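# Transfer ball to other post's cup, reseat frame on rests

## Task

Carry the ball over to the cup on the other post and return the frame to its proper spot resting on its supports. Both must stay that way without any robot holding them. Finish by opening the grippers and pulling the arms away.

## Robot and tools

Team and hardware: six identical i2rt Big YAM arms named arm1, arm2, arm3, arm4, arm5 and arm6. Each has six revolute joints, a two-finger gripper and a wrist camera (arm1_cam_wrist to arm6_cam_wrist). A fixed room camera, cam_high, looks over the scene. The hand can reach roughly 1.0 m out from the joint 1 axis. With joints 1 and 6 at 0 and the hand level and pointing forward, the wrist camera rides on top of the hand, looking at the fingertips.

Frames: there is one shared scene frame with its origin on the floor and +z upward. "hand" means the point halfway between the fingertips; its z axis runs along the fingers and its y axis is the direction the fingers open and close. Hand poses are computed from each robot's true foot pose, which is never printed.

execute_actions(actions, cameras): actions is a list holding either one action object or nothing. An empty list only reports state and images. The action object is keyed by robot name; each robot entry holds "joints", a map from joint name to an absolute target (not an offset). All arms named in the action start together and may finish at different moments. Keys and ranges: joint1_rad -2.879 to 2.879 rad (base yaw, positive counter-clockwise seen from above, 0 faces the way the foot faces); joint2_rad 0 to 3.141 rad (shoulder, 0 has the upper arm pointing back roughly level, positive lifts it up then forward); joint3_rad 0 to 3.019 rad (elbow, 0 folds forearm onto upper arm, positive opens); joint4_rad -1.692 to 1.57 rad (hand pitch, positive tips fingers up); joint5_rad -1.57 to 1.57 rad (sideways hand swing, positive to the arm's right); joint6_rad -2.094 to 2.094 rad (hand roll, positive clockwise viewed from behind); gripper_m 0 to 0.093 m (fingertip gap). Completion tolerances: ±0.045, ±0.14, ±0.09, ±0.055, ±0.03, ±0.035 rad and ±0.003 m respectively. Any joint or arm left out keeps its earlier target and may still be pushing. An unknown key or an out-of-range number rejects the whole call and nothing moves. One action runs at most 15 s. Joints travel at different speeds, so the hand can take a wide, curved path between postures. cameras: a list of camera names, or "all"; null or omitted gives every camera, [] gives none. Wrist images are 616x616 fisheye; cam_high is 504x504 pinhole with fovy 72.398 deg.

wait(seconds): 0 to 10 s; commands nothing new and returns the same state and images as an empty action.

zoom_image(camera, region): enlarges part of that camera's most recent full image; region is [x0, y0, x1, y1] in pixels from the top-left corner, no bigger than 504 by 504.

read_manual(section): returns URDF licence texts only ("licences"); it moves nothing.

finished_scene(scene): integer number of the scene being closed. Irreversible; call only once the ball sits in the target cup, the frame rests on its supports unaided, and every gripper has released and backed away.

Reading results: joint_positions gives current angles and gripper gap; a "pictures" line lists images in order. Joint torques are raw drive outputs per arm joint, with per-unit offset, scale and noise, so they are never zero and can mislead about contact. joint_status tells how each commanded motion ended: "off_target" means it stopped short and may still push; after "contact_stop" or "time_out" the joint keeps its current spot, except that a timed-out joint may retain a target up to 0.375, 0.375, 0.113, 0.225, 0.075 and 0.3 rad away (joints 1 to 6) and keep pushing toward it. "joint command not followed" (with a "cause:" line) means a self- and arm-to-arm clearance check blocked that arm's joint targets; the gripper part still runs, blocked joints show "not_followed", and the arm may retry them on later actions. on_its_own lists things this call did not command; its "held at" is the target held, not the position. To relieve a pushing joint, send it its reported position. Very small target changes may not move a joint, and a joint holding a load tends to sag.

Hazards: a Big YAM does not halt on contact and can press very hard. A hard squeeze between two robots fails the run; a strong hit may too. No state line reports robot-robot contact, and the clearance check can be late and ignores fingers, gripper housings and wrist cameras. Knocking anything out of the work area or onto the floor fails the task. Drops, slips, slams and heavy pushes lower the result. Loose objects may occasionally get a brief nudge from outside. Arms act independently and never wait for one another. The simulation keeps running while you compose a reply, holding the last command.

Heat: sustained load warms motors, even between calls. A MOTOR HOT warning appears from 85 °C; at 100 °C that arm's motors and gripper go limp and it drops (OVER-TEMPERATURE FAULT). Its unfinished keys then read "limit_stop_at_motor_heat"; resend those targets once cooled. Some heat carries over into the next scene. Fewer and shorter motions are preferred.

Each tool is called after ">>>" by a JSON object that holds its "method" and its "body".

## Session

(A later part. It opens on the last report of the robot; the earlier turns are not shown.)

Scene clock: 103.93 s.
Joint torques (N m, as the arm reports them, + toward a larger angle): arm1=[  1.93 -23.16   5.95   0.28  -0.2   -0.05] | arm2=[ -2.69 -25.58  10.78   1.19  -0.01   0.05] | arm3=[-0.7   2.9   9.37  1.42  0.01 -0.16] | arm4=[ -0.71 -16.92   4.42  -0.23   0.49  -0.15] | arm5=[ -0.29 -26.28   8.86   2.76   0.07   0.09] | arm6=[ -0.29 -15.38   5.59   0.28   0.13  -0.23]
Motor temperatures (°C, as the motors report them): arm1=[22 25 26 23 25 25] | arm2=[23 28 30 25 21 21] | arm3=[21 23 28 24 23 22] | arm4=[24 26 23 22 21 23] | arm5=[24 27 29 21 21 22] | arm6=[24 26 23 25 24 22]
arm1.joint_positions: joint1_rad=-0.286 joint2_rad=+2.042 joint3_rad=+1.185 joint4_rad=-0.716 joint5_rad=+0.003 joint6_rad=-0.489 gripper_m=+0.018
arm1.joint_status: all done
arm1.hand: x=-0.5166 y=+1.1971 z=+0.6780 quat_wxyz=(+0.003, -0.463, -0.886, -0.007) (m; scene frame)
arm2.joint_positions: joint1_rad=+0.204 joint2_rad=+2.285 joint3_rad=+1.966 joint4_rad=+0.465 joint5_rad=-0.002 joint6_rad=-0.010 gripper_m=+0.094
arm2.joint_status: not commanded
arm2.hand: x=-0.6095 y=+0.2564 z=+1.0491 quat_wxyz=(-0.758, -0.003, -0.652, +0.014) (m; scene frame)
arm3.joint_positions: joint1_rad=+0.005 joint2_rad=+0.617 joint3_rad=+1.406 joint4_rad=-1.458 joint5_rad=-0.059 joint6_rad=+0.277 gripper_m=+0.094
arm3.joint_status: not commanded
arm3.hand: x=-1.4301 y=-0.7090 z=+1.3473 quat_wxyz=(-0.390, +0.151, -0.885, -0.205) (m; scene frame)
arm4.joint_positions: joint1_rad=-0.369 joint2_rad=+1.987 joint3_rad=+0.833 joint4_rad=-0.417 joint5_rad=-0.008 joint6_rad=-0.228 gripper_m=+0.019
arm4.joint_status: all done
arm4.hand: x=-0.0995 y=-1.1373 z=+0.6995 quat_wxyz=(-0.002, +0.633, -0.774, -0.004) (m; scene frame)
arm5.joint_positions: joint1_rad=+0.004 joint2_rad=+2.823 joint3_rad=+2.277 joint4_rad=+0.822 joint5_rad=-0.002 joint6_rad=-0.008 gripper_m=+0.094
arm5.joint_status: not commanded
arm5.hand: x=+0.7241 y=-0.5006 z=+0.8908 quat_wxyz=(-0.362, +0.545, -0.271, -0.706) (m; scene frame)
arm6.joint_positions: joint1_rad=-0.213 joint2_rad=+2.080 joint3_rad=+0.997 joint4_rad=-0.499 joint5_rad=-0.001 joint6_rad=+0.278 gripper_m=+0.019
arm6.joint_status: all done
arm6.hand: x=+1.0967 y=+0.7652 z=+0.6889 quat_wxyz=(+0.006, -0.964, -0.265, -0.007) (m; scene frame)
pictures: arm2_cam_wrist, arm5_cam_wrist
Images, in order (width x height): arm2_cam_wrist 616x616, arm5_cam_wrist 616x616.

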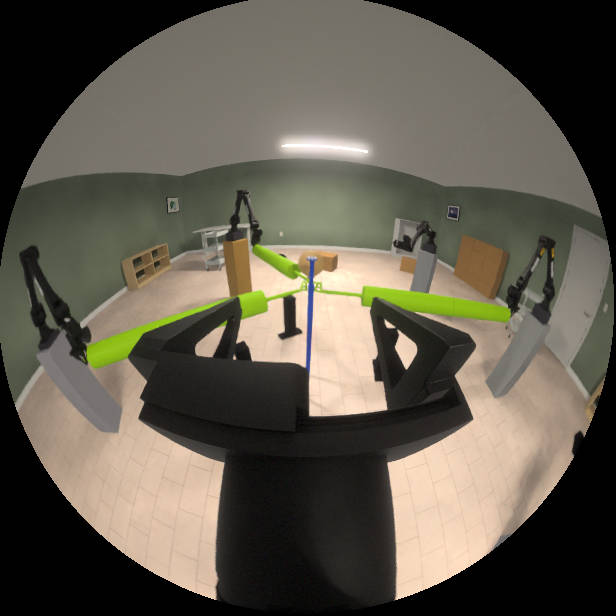

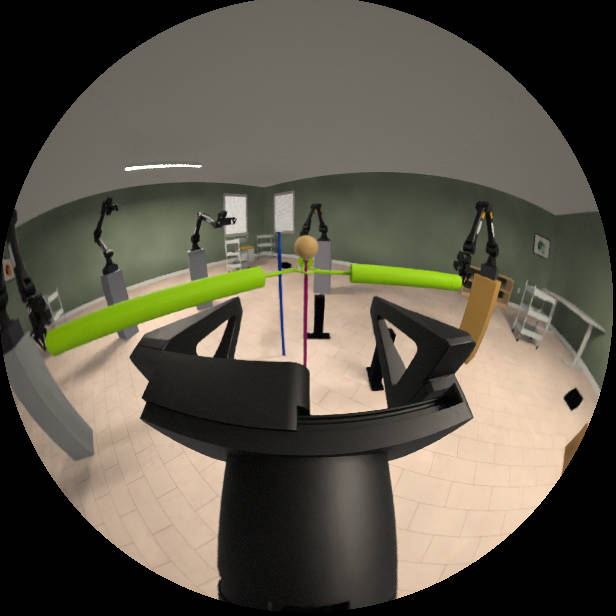

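>>> {"method": "execute_actions", "body": {"actions": [{"arm1":{"joints":{"joint1_rad":-0.268,"joint2_rad":1.915,"joint3_rad":1.185,"joint4_rad":-0.824}},"arm4":{"joints":{"joint1_rad":-0.378,"joint2_rad":1.844,"joint3_rad":0.875,"joint4_rad":-0.585}},"arm6":{"joints":{"joint2_rad":1.924,"joint3_rad":0.97,"joint4_rad":-0.60}}}], "cameras": ["arm2_cam_wrist","arm5_cam_wrist"]}}

>>> {"method": "zoom_image", "body": {"camera": "arm2_cam_wrist", "region": [260, 225, 360, 325]}}

>>> {"method": "zoom_image", "body": {"camera": "arm5_cam_wrist", "region": [250, 200, 350, 300]}}

Scene clock: 110.67 s.
Joint torques (N m, as the arm reports them, + toward a larger angle): arm1=[  2.59 -22.33   6.52  -0.39  -0.07  -0.19] | arm2=[ -2.31 -25.11  10.74   1.16   0.     0.03] | arm3=[-0.74  2.93  9.37  1.42  0.01 -0.16] | arm4=[ -1.24 -15.79   6.7   -0.5    0.42  -0.16] | arm5=[  0.05 -26.87   8.83   2.76   0.09   0.04] | arm6=[ -0.12 -15.35   6.49   0.2    0.15  -0.19]
Motor temperatures (°C, as the motors report them): arm1=[22 24 26 23 25 25] | arm2=[23 29 30 25 21 21] | arm3=[21 23 28 24 23 22] | arm4=[24 26 23 22 21 23] | arm5=[24 29 29 22 21 22] | arm6=[24 26 23 25 24 22]
arm1.joint_positions: joint1_rad=-0.272 joint2_rad=+1.946 joint3_rad=+1.176 joint4_rad=-0.804 joint5_rad=+0.002 joint6_rad=-0.479 gripper_m=+0.018
arm1.joint_status: all done
arm1.hand: x=-0.5106 y=+1.2039 z=+0.7218 quat_wxyz=(+0.003, -0.461, -0.887, -0.007) (m; scene frame)
arm2.joint_positions: joint1_rad=+0.204 joint2_rad=+2.285 joint3_rad=+1.966 joint4_rad=+0.465 joint5_rad=-0.002 joint6_rad=-0.010 gripper_m=+0.094
arm2.joint_status: not commanded
arm2.hand: x=-0.6095 y=+0.2564 z=+1.0491 quat_wxyz=(-0.758, -0.003, -0.652, +0.014) (m; scene frame)
arm3.joint_positions: joint1_rad=+0.005 joint2_rad=+0.617 joint3_rad=+1.406 joint4_rad=-1.458 joint5_rad=-0.059 joint6_rad=+0.277 gripper_m=+0.094
arm3.joint_status: not commanded
arm3.hand: x=-1.4301 y=-0.7090 z=+1.3473 quat_wxyz=(-0.390, +0.151, -0.885, -0.205) (m; scene frame)
arm4.joint_positions: joint1_rad=-0.369 joint2_rad=+1.862 joint3_rad=+0.854 joint4_rad=-0.560 joint5_rad=-0.006 joint6_rad=-0.228 gripper_m=+0.019
arm4.joint_status: all done
arm4.hand: x=-0.0958 y=-1.1304 z=+0.7503 quat_wxyz=(-0.004, +0.633, -0.774, -0.004) (m; scene frame)
arm5.joint_positions: joint1_rad=+0.004 joint2_rad=+2.823 joint3_rad=+2.277 joint4_rad=+0.822 joint5_rad=-0.002 joint6_rad=-0.008 gripper_m=+0.094
arm5.joint_status: not commanded
arm5.hand: x=+0.7241 y=-0.5006 z=+0.8908 quat_wxyz=(-0.362, +0.545, -0.271, -0.706) (m; scene frame)
arm6.joint_positions: joint1_rad=-0.215 joint2_rad=+1.948 joint3_rad=+0.965 joint4_rad=-0.600 joint5_rad=-0.001 joint6_rad=+0.278 gripper_m=+0.019
arm6.joint_status: all done
arm6.hand: x=+1.1017 y=+0.7714 z=+0.7385 quat_wxyz=(+0.006, -0.965, -0.264, -0.007) (m; scene frame)
pictures: arm2_cam_wrist, arm5_cam_wrist
Images, in order (width x height): arm2_cam_wrist 616x616, arm5_cam_wrist 616x616.

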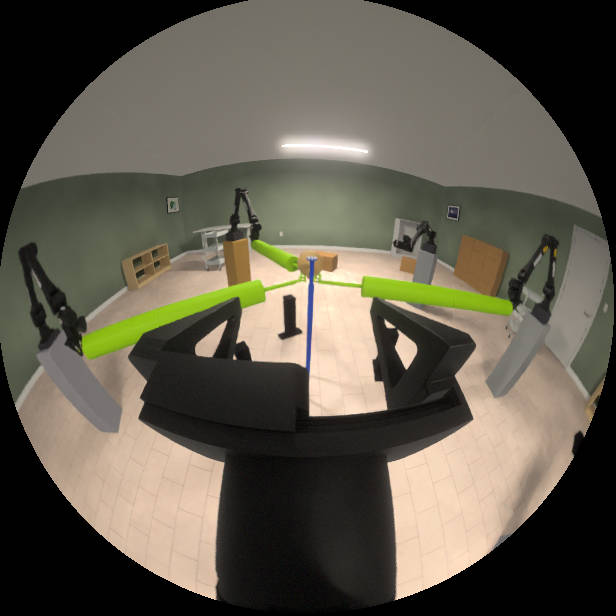

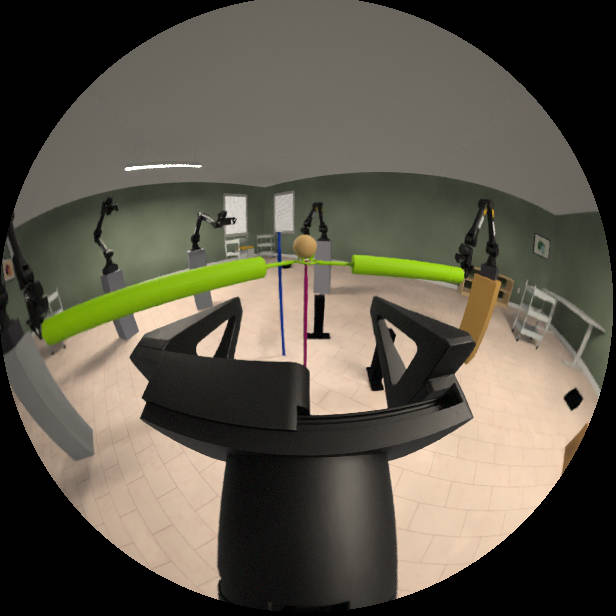

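Region (260, 225, 360, 325) of arm2_cam_wrist's 616x616 image, scaled by 5.040, with more detail than that image has.

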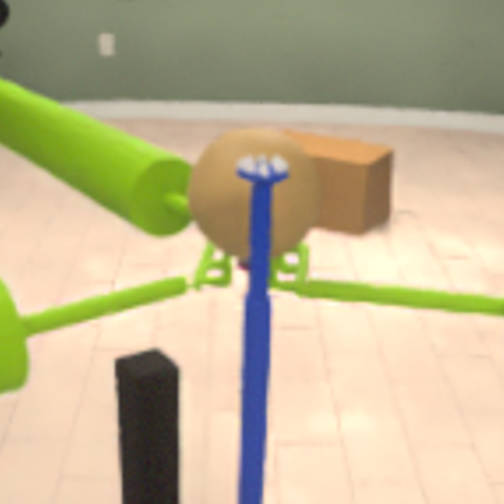

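Region (250, 200, 350, 300) of arm5_cam_wrist's 616x616 image, scaled by 5.040, with more detail than that image has.

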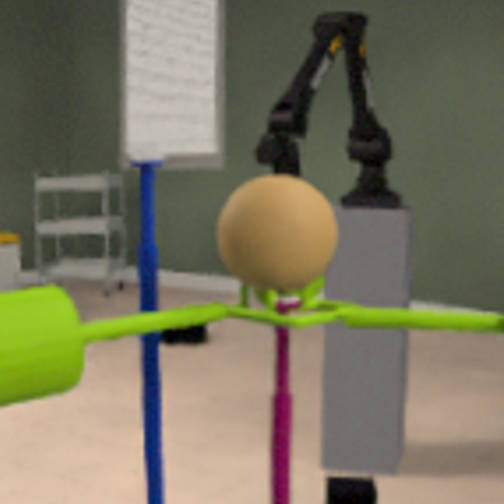

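>>> {"method": "execute_actions", "body": {"actions": [{"arm1":{"joints":{"joint2_rad":1.772,"joint3_rad":1.275,"joint4_rad":-1.04}},"arm4":{"joints":{"joint2_rad":1.638,"joint3_rad":0.928,"joint4_rad":-0.835}},"arm6":{"joints":{"joint2_rad":1.728,"joint3_rad":1.015,"joint4_rad":-0.832}}}], "cameras": ["arm5_cam_wrist"]}}

>>> {"method": "execute_actions", "body": {"actions": [{"arm1":{"joints":{"joint2_rad":1.672,"joint3_rad":1.398,"joint4_rad":-1.26}},"arm4":{"joints":{"joint2_rad":1.488,"joint3_rad":1.032,"joint4_rad":-1.088}},"arm6":{"joints":{"joint2_rad":1.583,"joint3_rad":1.11,"joint4_rad":-1.072}}}], "cameras": ["arm2_cam_wrist","arm5_cam_wrist","cam_high"]}}

>>> {"method": "zoom_image", "body": {"camera": "arm5_cam_wrist", "region": [240, 170, 350, 280]}}

>>> {"method": "zoom_image", "body": {"camera": "cam_high", "region": [230, 170, 350, 290]}}

Scene clock: 118.90 s.
Joint torques (N m, as the arm reports them, + toward a larger angle): arm1=[  2.14 -21.78   9.63  -0.76   0.2   -0.22] | arm2=[ -2.06 -25.84  10.77   1.36   0.03   0.01] | arm3=[-0.74  2.91  9.36  1.43  0.01 -0.15] | arm4=[ -1.   -14.54   9.06  -1.     0.29  -0.15] | arm5=[  0.18 -26.69   8.85   2.82   0.07   0.03] | arm6=[ -0.53 -12.96  11.    -0.54   0.01  -0.21]
Motor temperatures (°C, as the motors report them): arm1=[22 24 27 23 25 25] | arm2=[23 29 31 25 21 21] | arm3=[21 23 28 24 23 22] | arm4=[24 26 24 22 21 23] | arm5=[24 30 29 22 21 22] | arm6=[24 26 23 25 24 22]
arm1.joint_positions: joint1_rad=-0.270 joint2_rad=+1.803 joint3_rad=+1.232 joint4_rad=-1.012 joint5_rad=-0.005 joint6_rad=-0.477 gripper_m=+0.018
arm1.joint_status: all done
arm1.hand: x=-0.5088 y=+1.2067 z=+0.8067 quat_wxyz=(+0.003, -0.461, -0.887, -0.013) (m; scene frame)
arm2.joint_positions: joint1_rad=+0.204 joint2_rad=+2.285 joint3_rad=+1.966 joint4_rad=+0.465 joint5_rad=-0.002 joint6_rad=-0.010 gripper_m=+0.094
arm2.joint_status: not commanded
arm2.hand: x=-0.6095 y=+0.2564 z=+1.0491 quat_wxyz=(-0.758, -0.003, -0.652, +0.014) (m; scene frame)
arm3.joint_positions: joint1_rad=+0.005 joint2_rad=+0.617 joint3_rad=+1.406 joint4_rad=-1.458 joint5_rad=-0.059 joint6_rad=+0.277 gripper_m=+0.094
arm3.joint_status: not commanded
arm3.hand: x=-1.4301 y=-0.7090 z=+1.3473 quat_wxyz=(-0.390, +0.151, -0.885, -0.205) (m; scene frame)
arm4.joint_positions: joint1_rad=-0.371 joint2_rad=+1.651 joint3_rad=+0.898 joint4_rad=-0.797 joint5_rad=-0.004 joint6_rad=-0.228 gripper_m=+0.019
arm4.joint_status: all done
arm4.hand: x=-0.0939 y=-1.1281 z=+0.8408 quat_wxyz=(-0.012, +0.632, -0.775, -0.007) (m; scene frame)
arm5.joint_positions: joint1_rad=+0.004 joint2_rad=+2.823 joint3_rad=+2.277 joint4_rad=+0.822 joint5_rad=-0.002 joint6_rad=-0.008 gripper_m=+0.094
arm5.joint_status: not commanded
arm5.hand: x=+0.7241 y=-0.5006 z=+0.8908 quat_wxyz=(-0.362, +0.545, -0.271, -0.706) (m; scene frame)
arm6.joint_positions: joint1_rad=-0.218 joint2_rad=+1.742 joint3_rad=+0.979 joint4_rad=-0.810 joint5_rad=+0.003 joint6_rad=+0.278 gripper_m=+0.019
arm6.joint_status: all done
arm6.hand: x=+1.1034 y=+0.7754 z=+0.8268 quat_wxyz=(+0.005, -0.965, -0.263, -0.002) (m; scene frame)
pictures: arm5_cam_wrist
Images, in order (width x height): arm5_cam_wrist 616x616.

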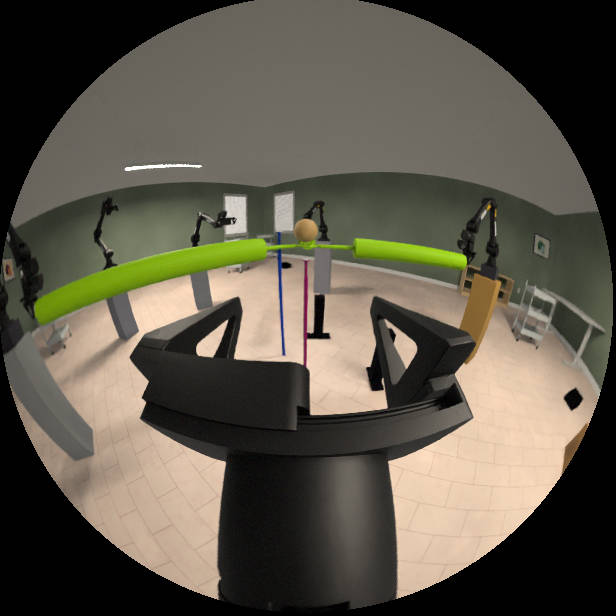

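Scene clock: 120.00 s.
Joint torques (N m, as the arm reports them, + toward a larger angle): arm1=[  2.53 -20.94  10.73  -1.05   0.2   -0.22] | arm2=[ -2.41 -25.99  10.77   1.42   0.02   0.06] | arm3=[-0.74  2.9   9.38  1.43  0.01 -0.16] | arm4=[ -0.9  -13.78  11.06  -1.36   0.29  -0.15] | arm5=[  0.01 -26.81   8.85   2.81   0.1    0.09] | arm6=[  0.53 -12.25  12.85  -0.95  -0.07  -0.2 ]
Motor temperatures (°C, as the motors report them): arm1=[22 24 27 23 25 25] | arm2=[23 29 31 25 21 21] | arm3=[21 23 28 24 23 22] | arm4=[24 26 24 22 21 23] | arm5=[24 30 29 22 21 22] | arm6=[24 26 24 25 24 22]
arm1.joint_positions: joint1_rad=-0.269 joint2_rad=+1.707 joint3_rad=+1.348 joint4_rad=-1.227 joint5_rad=-0.006 joint6_rad=-0.477 gripper_m=+0.018
arm1.joint_status: all done
arm1.hand: x=-0.5088 y=+1.2048 z=+0.8919 quat_wxyz=(+0.003, -0.461, -0.887, -0.015) (m; scene frame)
arm2.joint_positions: joint1_rad=+0.204 joint2_rad=+2.285 joint3_rad=+1.966 joint4_rad=+0.465 joint5_rad=-0.002 joint6_rad=-0.010 gripper_m=+0.094
arm2.joint_status: not commanded
arm2.hand: x=-0.6095 y=+0.2564 z=+1.0491 quat_wxyz=(-0.758, -0.003, -0.652, +0.014) (m; scene frame)
arm3.joint_positions: joint1_rad=+0.005 joint2_rad=+0.617 joint3_rad=+1.406 joint4_rad=-1.458 joint5_rad=-0.059 joint6_rad=+0.277 gripper_m=+0.094
arm3.joint_status: not commanded
arm3.hand: x=-1.4301 y=-0.7090 z=+1.3473 quat_wxyz=(-0.390, +0.151, -0.885, -0.205) (m; scene frame)
arm4.joint_positions: joint1_rad=-0.371 joint2_rad=+1.505 joint3_rad=+0.992 joint4_rad=-1.041 joint5_rad=-0.004 joint6_rad=-0.228 gripper_m=+0.019
arm4.joint_status: all done
arm4.hand: x=-0.0952 y=-1.1306 z=+0.9248 quat_wxyz=(-0.010, +0.632, -0.775, -0.006) (m; scene frame)
arm5.joint_positions: joint1_rad=+0.004 joint2_rad=+2.823 joint3_rad=+2.277 joint4_rad=+0.822 joint5_rad=-0.002 joint6_rad=-0.008 gripper_m=+0.094
arm5.joint_status: not commanded
arm5.hand: x=+0.7241 y=-0.5006 z=+0.8908 quat_wxyz=(-0.362, +0.545, -0.271, -0.706) (m; scene frame)
arm6.joint_positions: joint1_rad=-0.218 joint2_rad=+1.600 joint3_rad=+1.069 joint4_rad=-1.041 joint5_rad=+0.004 joint6_rad=+0.278 gripper_m=+0.019
arm6.joint_status: all done
arm6.hand: x=+1.1023 y=+0.7743 z=+0.9122 quat_wxyz=(+0.006, -0.965, -0.262, -0.001) (m; scene frame)
pictures: arm2_cam_wrist, arm5_cam_wrist, cam_high
Images, in order (width x height): arm2_cam_wrist 616x616, arm5_cam_wrist 616x616, cam_high 504x504.

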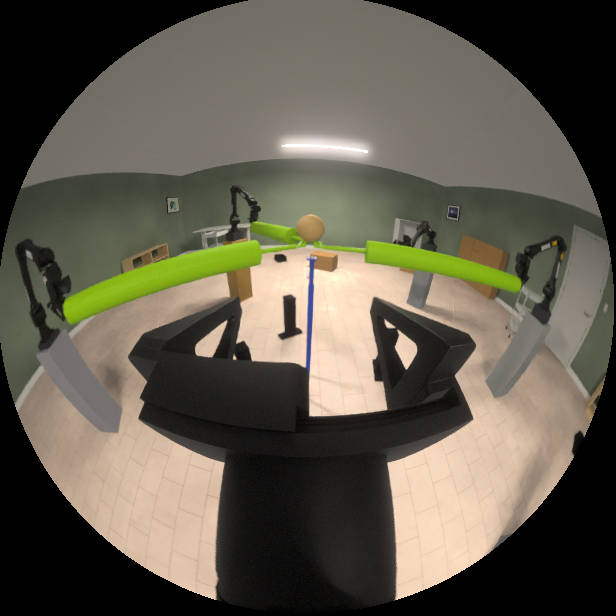

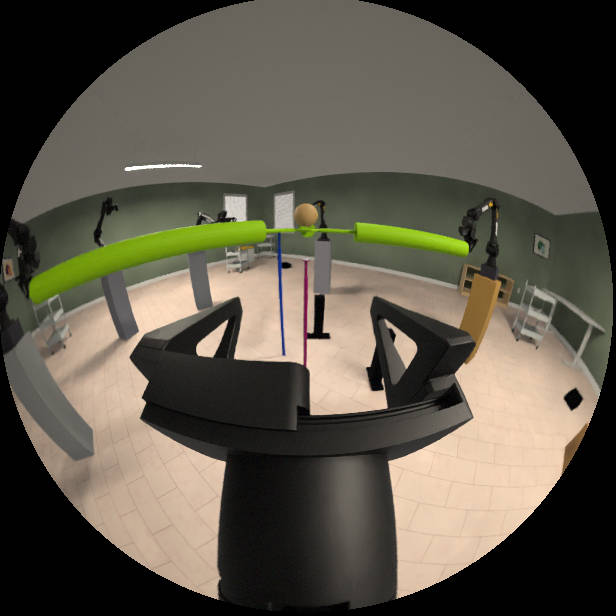

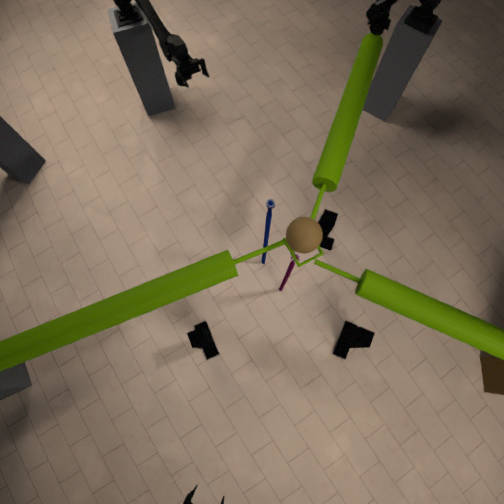

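Region (240, 170, 350, 280) of arm5_cam_wrist's 616x616 image, scaled by 4.582, with more detail than that image has.

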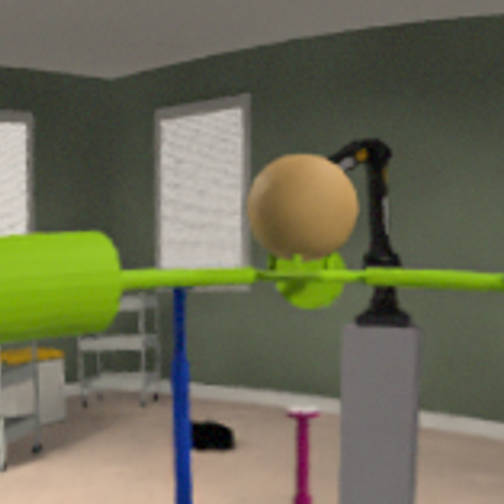

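Region (230, 170, 350, 290) of cam_high's 504x504 image, scaled by 4.200, with more detail than that image has.

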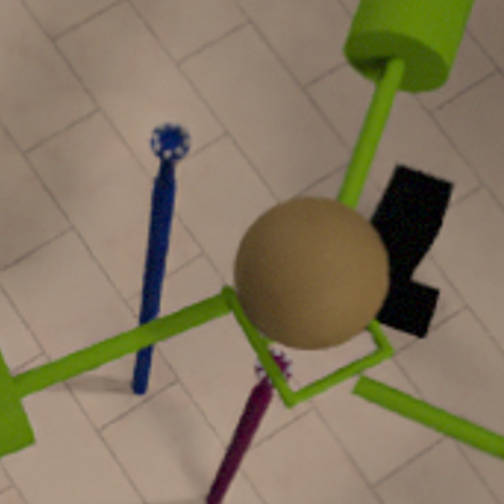

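>>> {"method": "execute_actions", "body": {"actions": [{"arm1":{"joints":{"joint1_rad":-0.47,"joint2_rad":1.64,"joint3_rad":1.44,"joint4_rad":-1.325,"joint6_rad":-0.68}},"arm4":{"joints":{"joint1_rad":-0.13,"joint2_rad":1.385,"joint3_rad":0.975,"joint4_rad":-1.15,"joint6_rad":0.01}},"arm6":{"joints":{"joint1_rad":-0.355,"joint2_rad":1.74,"joint3_rad":1.385,"joint4_rad":-1.19,"joint6_rad":0.12}}}], "cameras": ["arm2_cam_wrist","arm5_cam_wrist"]}}

>>> {"method": "zoom_image", "body": {"camera": "arm5_cam_wrist", "region": [240, 170, 350, 280]}}

>>> {"method": "zoom_image", "body": {"camera": "arm2_cam_wrist", "region": [260, 190, 360, 290]}}

Scene clock: 128.70 s.
Joint torques (N m, as the arm reports them, + toward a larger angle): arm1=[  2.39 -23.43  12.16  -1.16   0.17  -0.14] | arm2=[ -2.12 -25.92  10.72   1.18   0.04   0.07] | arm3=[-0.71  2.91  9.36  1.43  0.01 -0.16] | arm4=[ -0.98 -13.5    8.83  -0.78   0.47  -0.07] | arm5=[ -0.14 -26.99   8.9    2.8    0.09   0.04] | arm6=[  1.33 -16.18  14.58  -0.74   0.04  -0.18]
Motor temperatures (°C, as the motors report them): arm1=[22 24 29 23 25 25] | arm2=[23 30 31 25 21 21] | arm3=[21 23 28 24 23 22] | arm4=[24 26 25 22 21 23] | arm5=[24 31 30 22 21 22] | arm6=[24 26 26 25 24 22]
arm1.joint_positions: joint1_rad=-0.471 joint2_rad=+1.692 joint3_rad=+1.371 joint4_rad=-1.292 joint5_rad=-0.005 joint6_rad=-0.679 gripper_m=+0.018
arm1.joint_status: all done
arm1.hand: x=-0.6078 y=+1.2084 z=+0.9071 quat_wxyz=(+0.007, -0.460, -0.887, -0.027) (m; scene frame)
arm2.joint_positions: joint1_rad=+0.204 joint2_rad=+2.285 joint3_rad=+1.966 joint4_rad=+0.465 joint5_rad=-0.002 joint6_rad=-0.010 gripper_m=+0.094
arm2.joint_status: not commanded
arm2.hand: x=-0.6095 y=+0.2564 z=+1.0491 quat_wxyz=(-0.758, -0.003, -0.652, +0.014) (m; scene frame)
arm3.joint_positions: joint1_rad=+0.005 joint2_rad=+0.617 joint3_rad=+1.406 joint4_rad=-1.458 joint5_rad=-0.059 joint6_rad=+0.277 gripper_m=+0.094
arm3.joint_status: not commanded
arm3.hand: x=-1.4301 y=-0.7090 z=+1.3473 quat_wxyz=(-0.390, +0.151, -0.885, -0.205) (m; scene frame)
arm4.joint_positions: joint1_rad=-0.124 joint2_rad=+1.414 joint3_rad=+0.968 joint4_rad=-1.118 joint5_rad=-0.007 joint6_rad=+0.019 gripper_m=+0.019
arm4.joint_status: all done
arm4.hand: x=-0.1947 y=-1.1256 z=+0.9498 quat_wxyz=(-0.005, +0.632, -0.775, -0.006) (m; scene frame)
arm5.joint_positions: joint1_rad=+0.004 joint2_rad=+2.823 joint3_rad=+2.277 joint4_rad=+0.822 joint5_rad=-0.002 joint6_rad=-0.008 gripper_m=+0.094
arm5.joint_status: not commanded
arm5.hand: x=+0.7241 y=-0.5006 z=+0.8908 quat_wxyz=(-0.362, +0.545, -0.271, -0.706) (m; scene frame)
arm6.joint_positions: joint1_rad=-0.369 joint2_rad=+1.775 joint3_rad=+1.332 joint4_rad=-1.166 joint5_rad=+0.003 joint6_rad=+0.135 gripper_m=+0.019
arm6.joint_status: all done
arm6.hand: x=+1.0031 y=+0.7787 z=+0.9225 quat_wxyz=(+0.012, -0.966, -0.259, -0.019) (m; scene frame)
pictures: arm2_cam_wrist, arm5_cam_wrist
Images, in order (width x height): arm2_cam_wrist 616x616, arm5_cam_wrist 616x616.

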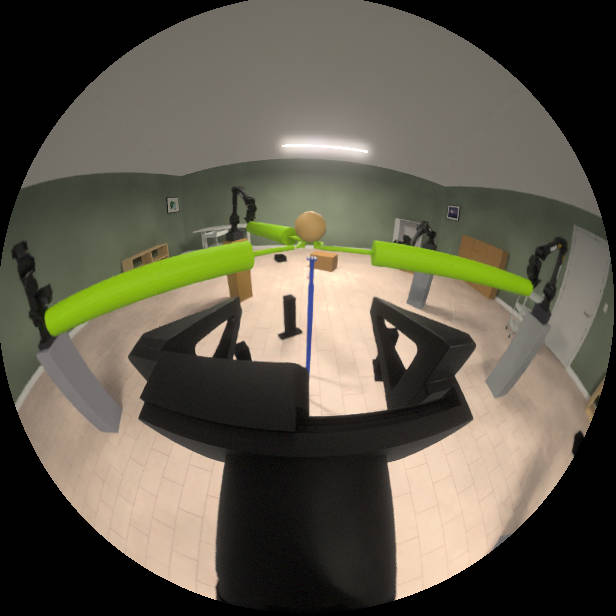

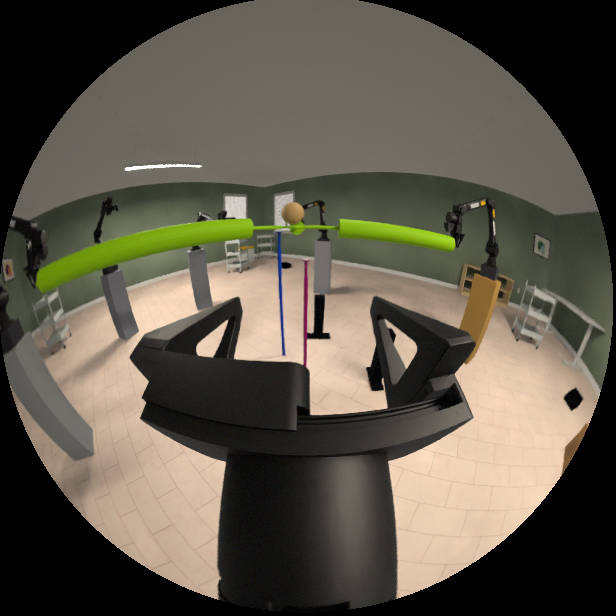

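Region (240, 170, 350, 280) of arm5_cam_wrist's 616x616 image, scaled by 4.582, with more detail than that image has.

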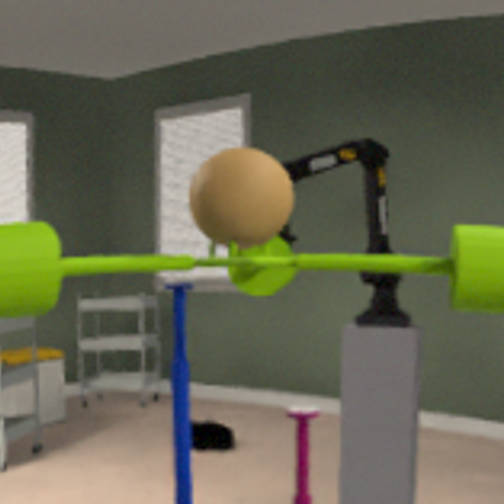

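Region (260, 190, 360, 290) of arm2_cam_wrist's 616x616 image, scaled by 5.040, with more detail than that image has.

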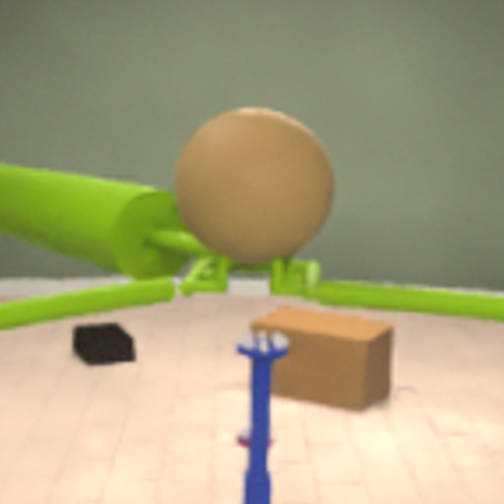

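>>> {"method": "execute_actions", "body": {"actions": [{"arm1":{"joints":{"joint1_rad":-0.688,"joint2_rad":1.70,"joint3_rad":1.495,"joint4_rad":-1.28,"joint6_rad":-0.895}},"arm4":{"joints":{"joint1_rad":0.163,"joint2_rad":1.375,"joint3_rad":0.935,"joint4_rad":-1.10,"joint6_rad":0.30}},"arm6":{"joints":{"joint1_rad":-0.455,"joint2_rad":1.96,"joint3_rad":1.715,"joint4_rad":-1.265,"joint6_rad":0.015}}}], "cameras": ["arm2_cam_wrist","arm5_cam_wrist"]}}

>>> {"method": "zoom_image", "body": {"camera": "arm5_cam_wrist", "region": [240, 170, 350, 280]}}

>>> {"method": "zoom_image", "body": {"camera": "arm2_cam_wrist", "region": [260, 190, 360, 290]}}

Scene clock: 135.87 s.
Joint torques (N m, as the arm reports them, + toward a larger angle): arm1=[  2.15 -23.99  12.24   0.17   0.07  -0.25] | arm2=[ -2.36 -26.15  10.73   1.17   0.     0.06] | arm3=[-0.72  2.9   9.37  1.44  0.01 -0.16] | arm4=[ -0.92 -14.26   8.79  -0.35   0.58  -0.1 ] | arm5=[  0.27 -26.51   8.91   2.8    0.1    0.06] | arm6=[  0.81 -21.79  16.45  -0.57  -0.08  -0.17]
Motor temperatures (°C, as the motors report them): arm1=[22 24 30 23 25 25] | arm2=[23 30 31 25 21 21] | arm3=[21 23 28 24 23 22] | arm4=[24 26 26 22 21 23] | arm5=[24 32 30 22 21 22] | arm6=[24 26 27 25 24 22]
arm1.joint_positions: joint1_rad=-0.681 joint2_rad=+1.746 joint3_rad=+1.426 joint4_rad=-1.274 joint5_rad=-0.003 joint6_rad=-0.889 gripper_m=+0.018
arm1.joint_status: all done
arm1.hand: x=-0.7156 y=+1.2024 z=+0.9001 quat_wxyz=(+0.002, -0.461, -0.887, -0.019) (m; scene frame)
arm2.joint_positions: joint1_rad=+0.204 joint2_rad=+2.285 joint3_rad=+1.966 joint4_rad=+0.465 joint5_rad=-0.002 joint6_rad=-0.010 gripper_m=+0.094
arm2.joint_status: not commanded
arm2.hand: x=-0.6095 y=+0.2564 z=+1.0491 quat_wxyz=(-0.758, -0.003, -0.652, +0.014) (m; scene frame)
arm3.joint_positions: joint1_rad=+0.005 joint2_rad=+0.617 joint3_rad=+1.406 joint4_rad=-1.458 joint5_rad=-0.059 joint6_rad=+0.277 gripper_m=+0.094
arm3.joint_status: not commanded
arm3.hand: x=-1.4301 y=-0.7090 z=+1.3473 quat_wxyz=(-0.390, +0.151, -0.885, -0.205) (m; scene frame)
arm4.joint_positions: joint1_rad=+0.167 joint2_rad=+1.412 joint3_rad=+0.926 joint4_rad=-1.080 joint5_rad=-0.009 joint6_rad=+0.310 gripper_m=+0.019
arm4.joint_status: all done
arm4.hand: x=-0.3032 y=-1.1298 z=+0.9354 quat_wxyz=(-0.002, +0.632, -0.775, -0.005) (m; scene frame)
arm5.joint_positions: joint1_rad=+0.004 joint2_rad=+2.823 joint3_rad=+2.277 joint4_rad=+0.822 joint5_rad=-0.002 joint6_rad=-0.008 gripper_m=+0.094
arm5.joint_status: not commanded
arm5.hand: x=+0.7241 y=-0.5006 z=+0.8908 quat_wxyz=(-0.362, +0.545, -0.271, -0.706) (m; scene frame)
arm6.joint_positions: joint1_rad=-0.474 joint2_rad=+2.008 joint3_rad=+1.645 joint4_rad=-1.245 joint5_rad=+0.004 joint6_rad=+0.032 gripper_m=+0.019
arm6.joint_status: all done
arm6.hand: x=+0.8960 y=+0.7744 z=+0.9077 quat_wxyz=(+0.011, -0.966, -0.258, -0.019) (m; scene frame)
pictures: arm2_cam_wrist, arm5_cam_wrist
Images, in order (width x height): arm2_cam_wrist 616x616, arm5_cam_wrist 616x616.

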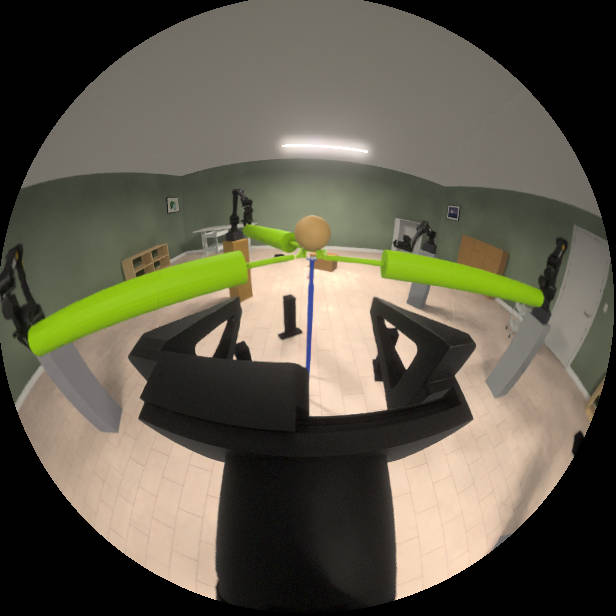

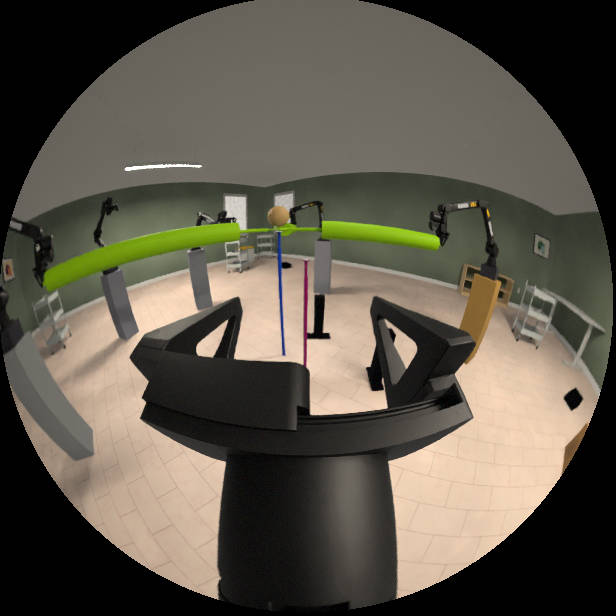

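Region (240, 170, 350, 280) of arm5_cam_wrist's 616x616 image, scaled by 4.582, with more detail than that image has.

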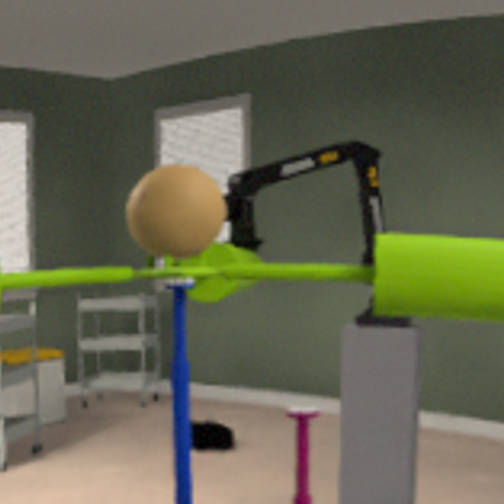

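Region (260, 190, 360, 290) of arm2_cam_wrist's 616x616 image, scaled by 5.040, with more detail than that image has.

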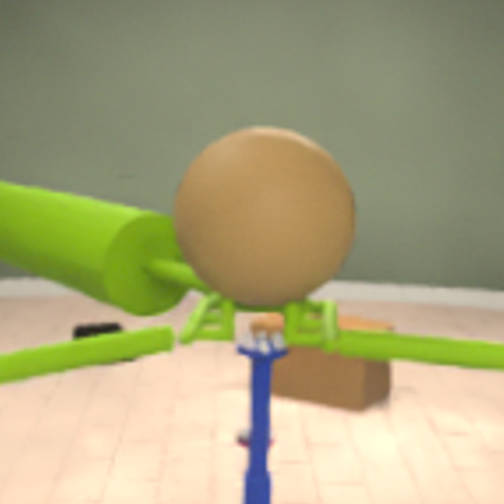

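>>> {"method": "execute_actions", "body": {"actions": [{"arm1":{"joints":{"joint1_rad":-0.681,"joint2_rad":1.735,"joint3_rad":1.37,"joint4_rad":-1.165}},"arm4":{"joints":{"joint1_rad":0.167,"joint2_rad":1.465,"joint3_rad":0.88,"joint4_rad":-0.955}},"arm6":{"joints":{"joint1_rad":-0.472,"joint2_rad":2.005,"joint3_rad":1.62,"joint4_rad":-1.145}}}], "cameras": ["arm2_cam_wrist","arm5_cam_wrist"]}}

>>> {"method": "zoom_image", "body": {"camera": "arm5_cam_wrist", "region": [240, 170, 350, 280]}}

>>> {"method": "zoom_image", "body": {"camera": "arm2_cam_wrist", "region": [260, 190, 360, 290]}}

Scene clock: 143.27 s.
Joint torques (N m, as the arm reports them, + toward a larger angle): arm1=[  1.47 -22.83   8.3    0.36   0.06  -0.2 ] | arm2=[ -2.25 -26.16  10.61   1.34   0.04   0.01] | arm3=[-0.74  2.91  9.38  1.43  0.01 -0.16] | arm4=[ -0.65 -13.96   7.82   0.63   0.6   -0.1 ] | arm5=[  0.14 -26.66   8.88   2.73   0.11   0.06] | arm6=[ -0.06 -20.94  11.28   0.94  -0.03  -0.19]
Motor temperatures (°C, as the motors report them): arm1=[22 24 31 23 25 25] | arm2=[23 30 32 25 21 21] | arm3=[21 23 29 24 23 22] | arm4=[24 26 26 22 21 23] | arm5=[24 33 30 22 21 22] | arm6=[24 27 28 25 24 22]
arm1.joint_positions: joint1_rad=-0.680 joint2_rad=+1.778 joint3_rad=+1.350 joint4_rad=-1.163 joint5_rad=-0.003 joint6_rad=-0.889 gripper_m=+0.018
arm1.joint_status: all done
arm1.hand: x=-0.7144 y=+1.2053 z=+0.8579 quat_wxyz=(+0.001, -0.460, -0.888, -0.017) (m; scene frame)
arm2.joint_positions: joint1_rad=+0.204 joint2_rad=+2.285 joint3_rad=+1.966 joint4_rad=+0.465 joint5_rad=-0.002 joint6_rad=-0.010 gripper_m=+0.094
arm2.joint_status: not commanded
arm2.hand: x=-0.6095 y=+0.2564 z=+1.0491 quat_wxyz=(-0.758, -0.003, -0.652, +0.014) (m; scene frame)
arm3.joint_positions: joint1_rad=+0.005 joint2_rad=+0.617 joint3_rad=+1.406 joint4_rad=-1.458 joint5_rad=-0.059 joint6_rad=+0.277 gripper_m=+0.094
arm3.joint_status: not commanded
arm3.hand: x=-1.4301 y=-0.7090 z=+1.3473 quat_wxyz=(-0.390, +0.151, -0.885, -0.205) (m; scene frame)
arm4.joint_positions: joint1_rad=+0.167 joint2_rad=+1.492 joint3_rad=+0.876 joint4_rad=-0.958 joint5_rad=-0.009 joint6_rad=+0.311 gripper_m=+0.019
arm4.joint_status: all done
arm4.hand: x=-0.3033 y=-1.1268 z=+0.8910 quat_wxyz=(+0.000, +0.632, -0.775, -0.002) (m; scene frame)
arm5.joint_positions: joint1_rad=+0.004 joint2_rad=+2.823 joint3_rad=+2.277 joint4_rad=+0.822 joint5_rad=-0.002 joint6_rad=-0.008 gripper_m=+0.094
arm5.joint_status: not commanded
arm5.hand: x=+0.7241 y=-0.5006 z=+0.8908 quat_wxyz=(-0.362, +0.545, -0.271, -0.706) (m; scene frame)
arm6.joint_positions: joint1_rad=-0.476 joint2_rad=+2.040 joint3_rad=+1.601 joint4_rad=-1.166 joint5_rad=+0.003 joint6_rad=+0.032 gripper_m=+0.019
arm6.joint_status: all done
arm6.hand: x=+0.8961 y=+0.7760 z=+0.8737 quat_wxyz=(+0.010, -0.966, -0.257, -0.018) (m; scene frame)
pictures: arm2_cam_wrist, arm5_cam_wrist
Images, in order (width x height): arm2_cam_wrist 616x616, arm5_cam_wrist 616x616.

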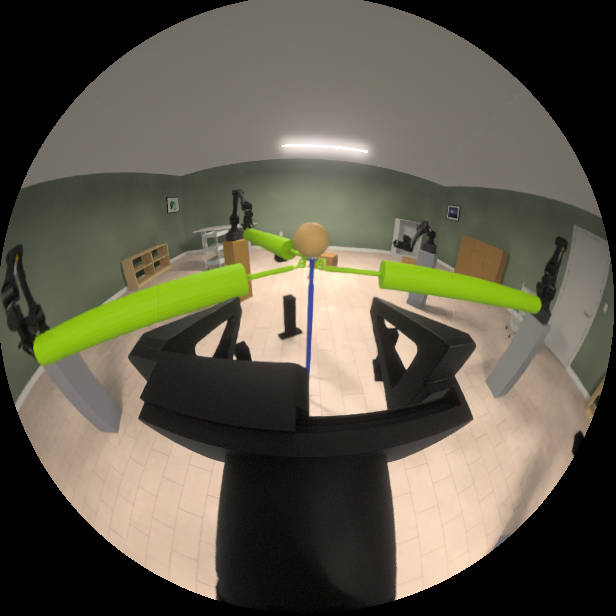

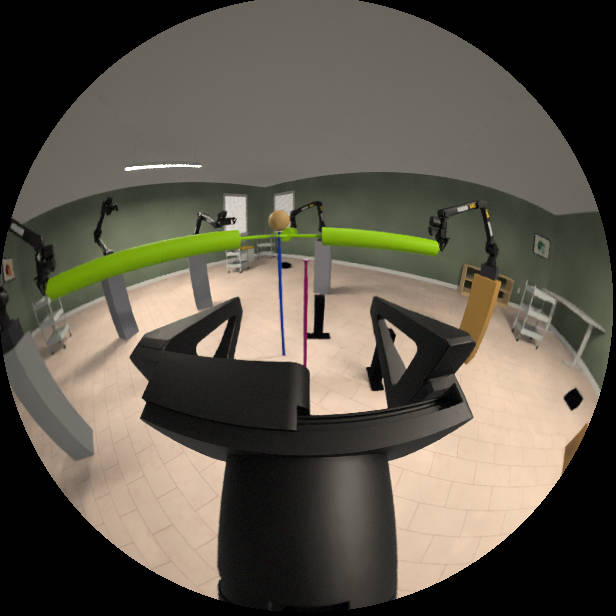

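Region (240, 170, 350, 280) of arm5_cam_wrist's 616x616 image, scaled by 4.582, with more detail than that image has.

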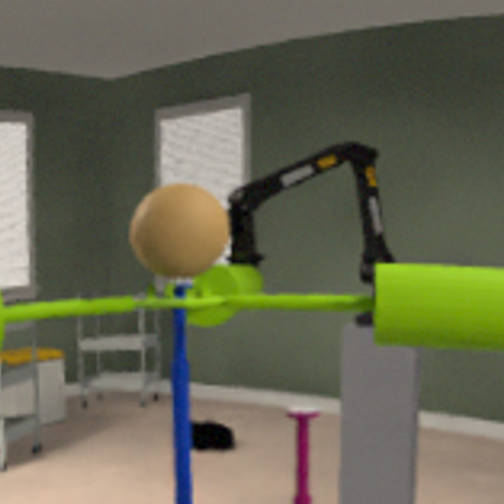

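Region (260, 190, 360, 290) of arm2_cam_wrist's 616x616 image, scaled by 5.040, with more detail than that image has.

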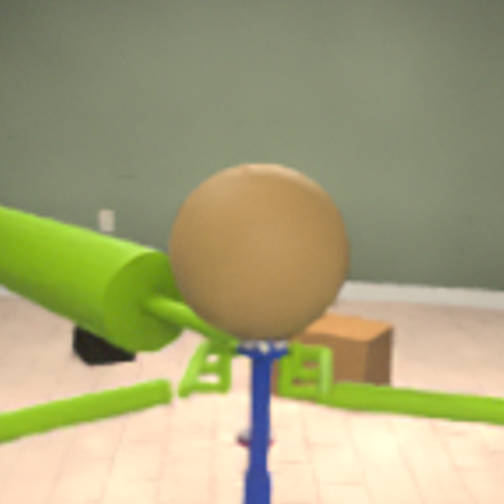

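>>> {"method": "execute_actions", "body": {"actions": [{"arm1":{"joints":{"joint2_rad":1.80,"joint3_rad":1.305,"joint4_rad":-1.03}},"arm4":{"joints":{"joint2_rad":1.565,"joint3_rad":0.80,"joint4_rad":-0.775}},"arm6":{"joints":{"joint1_rad":-0.465,"joint2_rad":2.07,"joint3_rad":1.575,"joint4_rad":-1.02}}}], "cameras": ["arm2_cam_wrist","arm5_cam_wrist"]}}

>>> {"method": "zoom_image", "body": {"camera": "arm5_cam_wrist", "region": [240, 170, 350, 280]}}

>>> {"method": "zoom_image", "body": {"camera": "arm2_cam_wrist", "region": [260, 210, 360, 310]}}

Scene clock: 151.03 s.
Joint torques (N m, as the arm reports them, + toward a larger angle): arm1=[  1.69 -23.92   7.89   0.25   0.01  -0.26] | arm2=[ -2.33 -25.42  10.7    1.18  -0.01   0.08] | arm3=[-0.75  2.87  9.38  1.43  0.01 -0.16] | arm4=[ -0.53 -14.29   6.42   0.6    0.63  -0.09] | arm5=[  0.18 -26.54   8.85   2.81   0.12   0.05] | arm6=[  1.13 -21.16  10.54   1.27   0.01  -0.21]
Motor temperatures (°C, as the motors report them): arm1=[22 25 30 23 25 25] | arm2=[23 30 32 25 21 21] | arm3=[21 23 29 24 23 22] | arm4=[24 26 26 22 21 23] | arm5=[24 33 30 22 21 22] | arm6=[24 28 27 25 24 22]
arm1.joint_positions: joint1_rad=-0.680 joint2_rad=+1.847 joint3_rad=+1.292 joint4_rad=-1.027 joint5_rad=-0.001 joint6_rad=-0.889 gripper_m=+0.018
arm1.joint_status: all done
arm1.hand: x=-0.7155 y=+1.2026 z=+0.8039 quat_wxyz=(+0.002, -0.460, -0.888, -0.012) (m; scene frame)
arm2.joint_positions: joint1_rad=+0.204 joint2_rad=+2.285 joint3_rad=+1.966 joint4_rad=+0.465 joint5_rad=-0.002 joint6_rad=-0.010 gripper_m=+0.094
arm2.joint_status: not commanded
arm2.hand: x=-0.6095 y=+0.2564 z=+1.0491 quat_wxyz=(-0.758, -0.003, -0.652, +0.014) (m; scene frame)
arm3.joint_positions: joint1_rad=+0.005 joint2_rad=+0.617 joint3_rad=+1.406 joint4_rad=-1.458 joint5_rad=-0.059 joint6_rad=+0.277 gripper_m=+0.094
arm3.joint_status: not commanded
arm3.hand: x=-1.4301 y=-0.7090 z=+1.3473 quat_wxyz=(-0.390, +0.151, -0.885, -0.205) (m; scene frame)
arm4.joint_positions: joint1_rad=+0.167 joint2_rad=+1.590 joint3_rad=+0.804 joint4_rad=-0.778 joint5_rad=-0.009 joint6_rad=+0.311 gripper_m=+0.019
arm4.joint_status: all done
arm4.hand: x=-0.3029 y=-1.1288 z=+0.8360 quat_wxyz=(-0.002, +0.632, -0.775, -0.006) (m; scene frame)
arm5.joint_positions: joint1_rad=+0.004 joint2_rad=+2.823 joint3_rad=+2.277 joint4_rad=+0.822 joint5_rad=-0.002 joint6_rad=-0.008 gripper_m=+0.094
arm5.joint_status: not commanded
arm5.hand: x=+0.7241 y=-0.5006 z=+0.8908 quat_wxyz=(-0.362, +0.545, -0.271, -0.706) (m; scene frame)
arm6.joint_positions: joint1_rad=-0.473 joint2_rad=+2.114 joint3_rad=+1.555 joint4_rad=-1.041 joint5_rad=+0.002 joint6_rad=+0.032 gripper_m=+0.019
arm6.joint_status: all done
arm6.hand: x=+0.8957 y=+0.7739 z=+0.8157 quat_wxyz=(+0.009, -0.966, -0.258, -0.015) (m; scene frame)
pictures: arm2_cam_wrist, arm5_cam_wrist
Images, in order (width x height): arm2_cam_wrist 616x616, arm5_cam_wrist 616x616.

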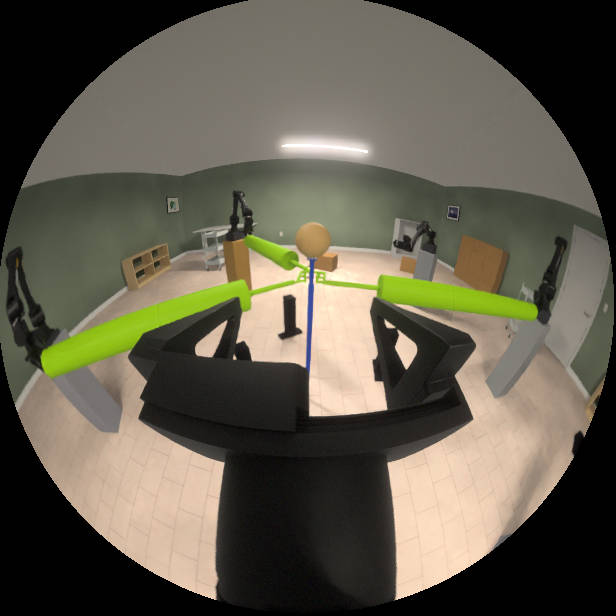

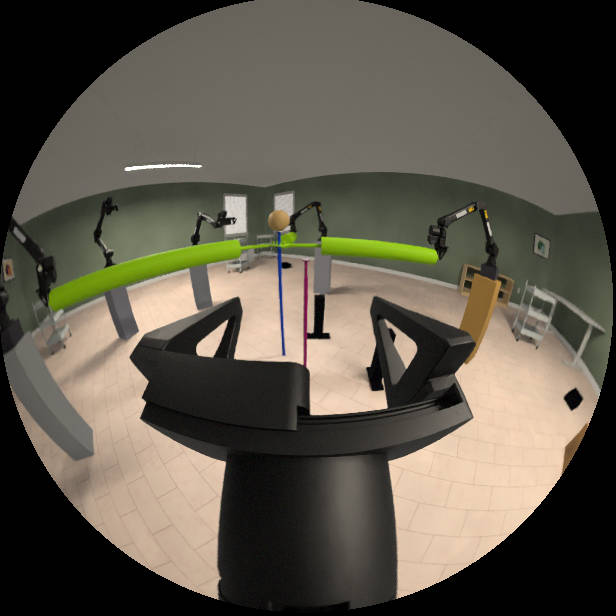

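Region (240, 170, 350, 280) of arm5_cam_wrist's 616x616 image, scaled by 4.582, with more detail than that image has.

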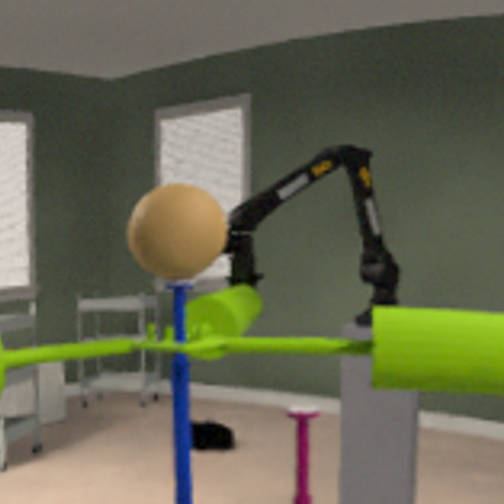

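Region (260, 210, 360, 310) of arm2_cam_wrist's 616x616 image, scaled by 5.040, with more detail than that image has.

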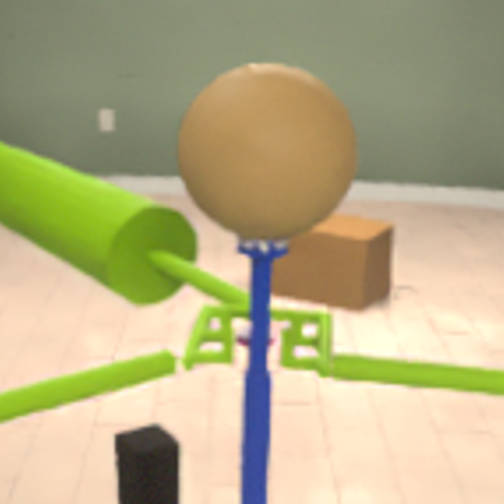

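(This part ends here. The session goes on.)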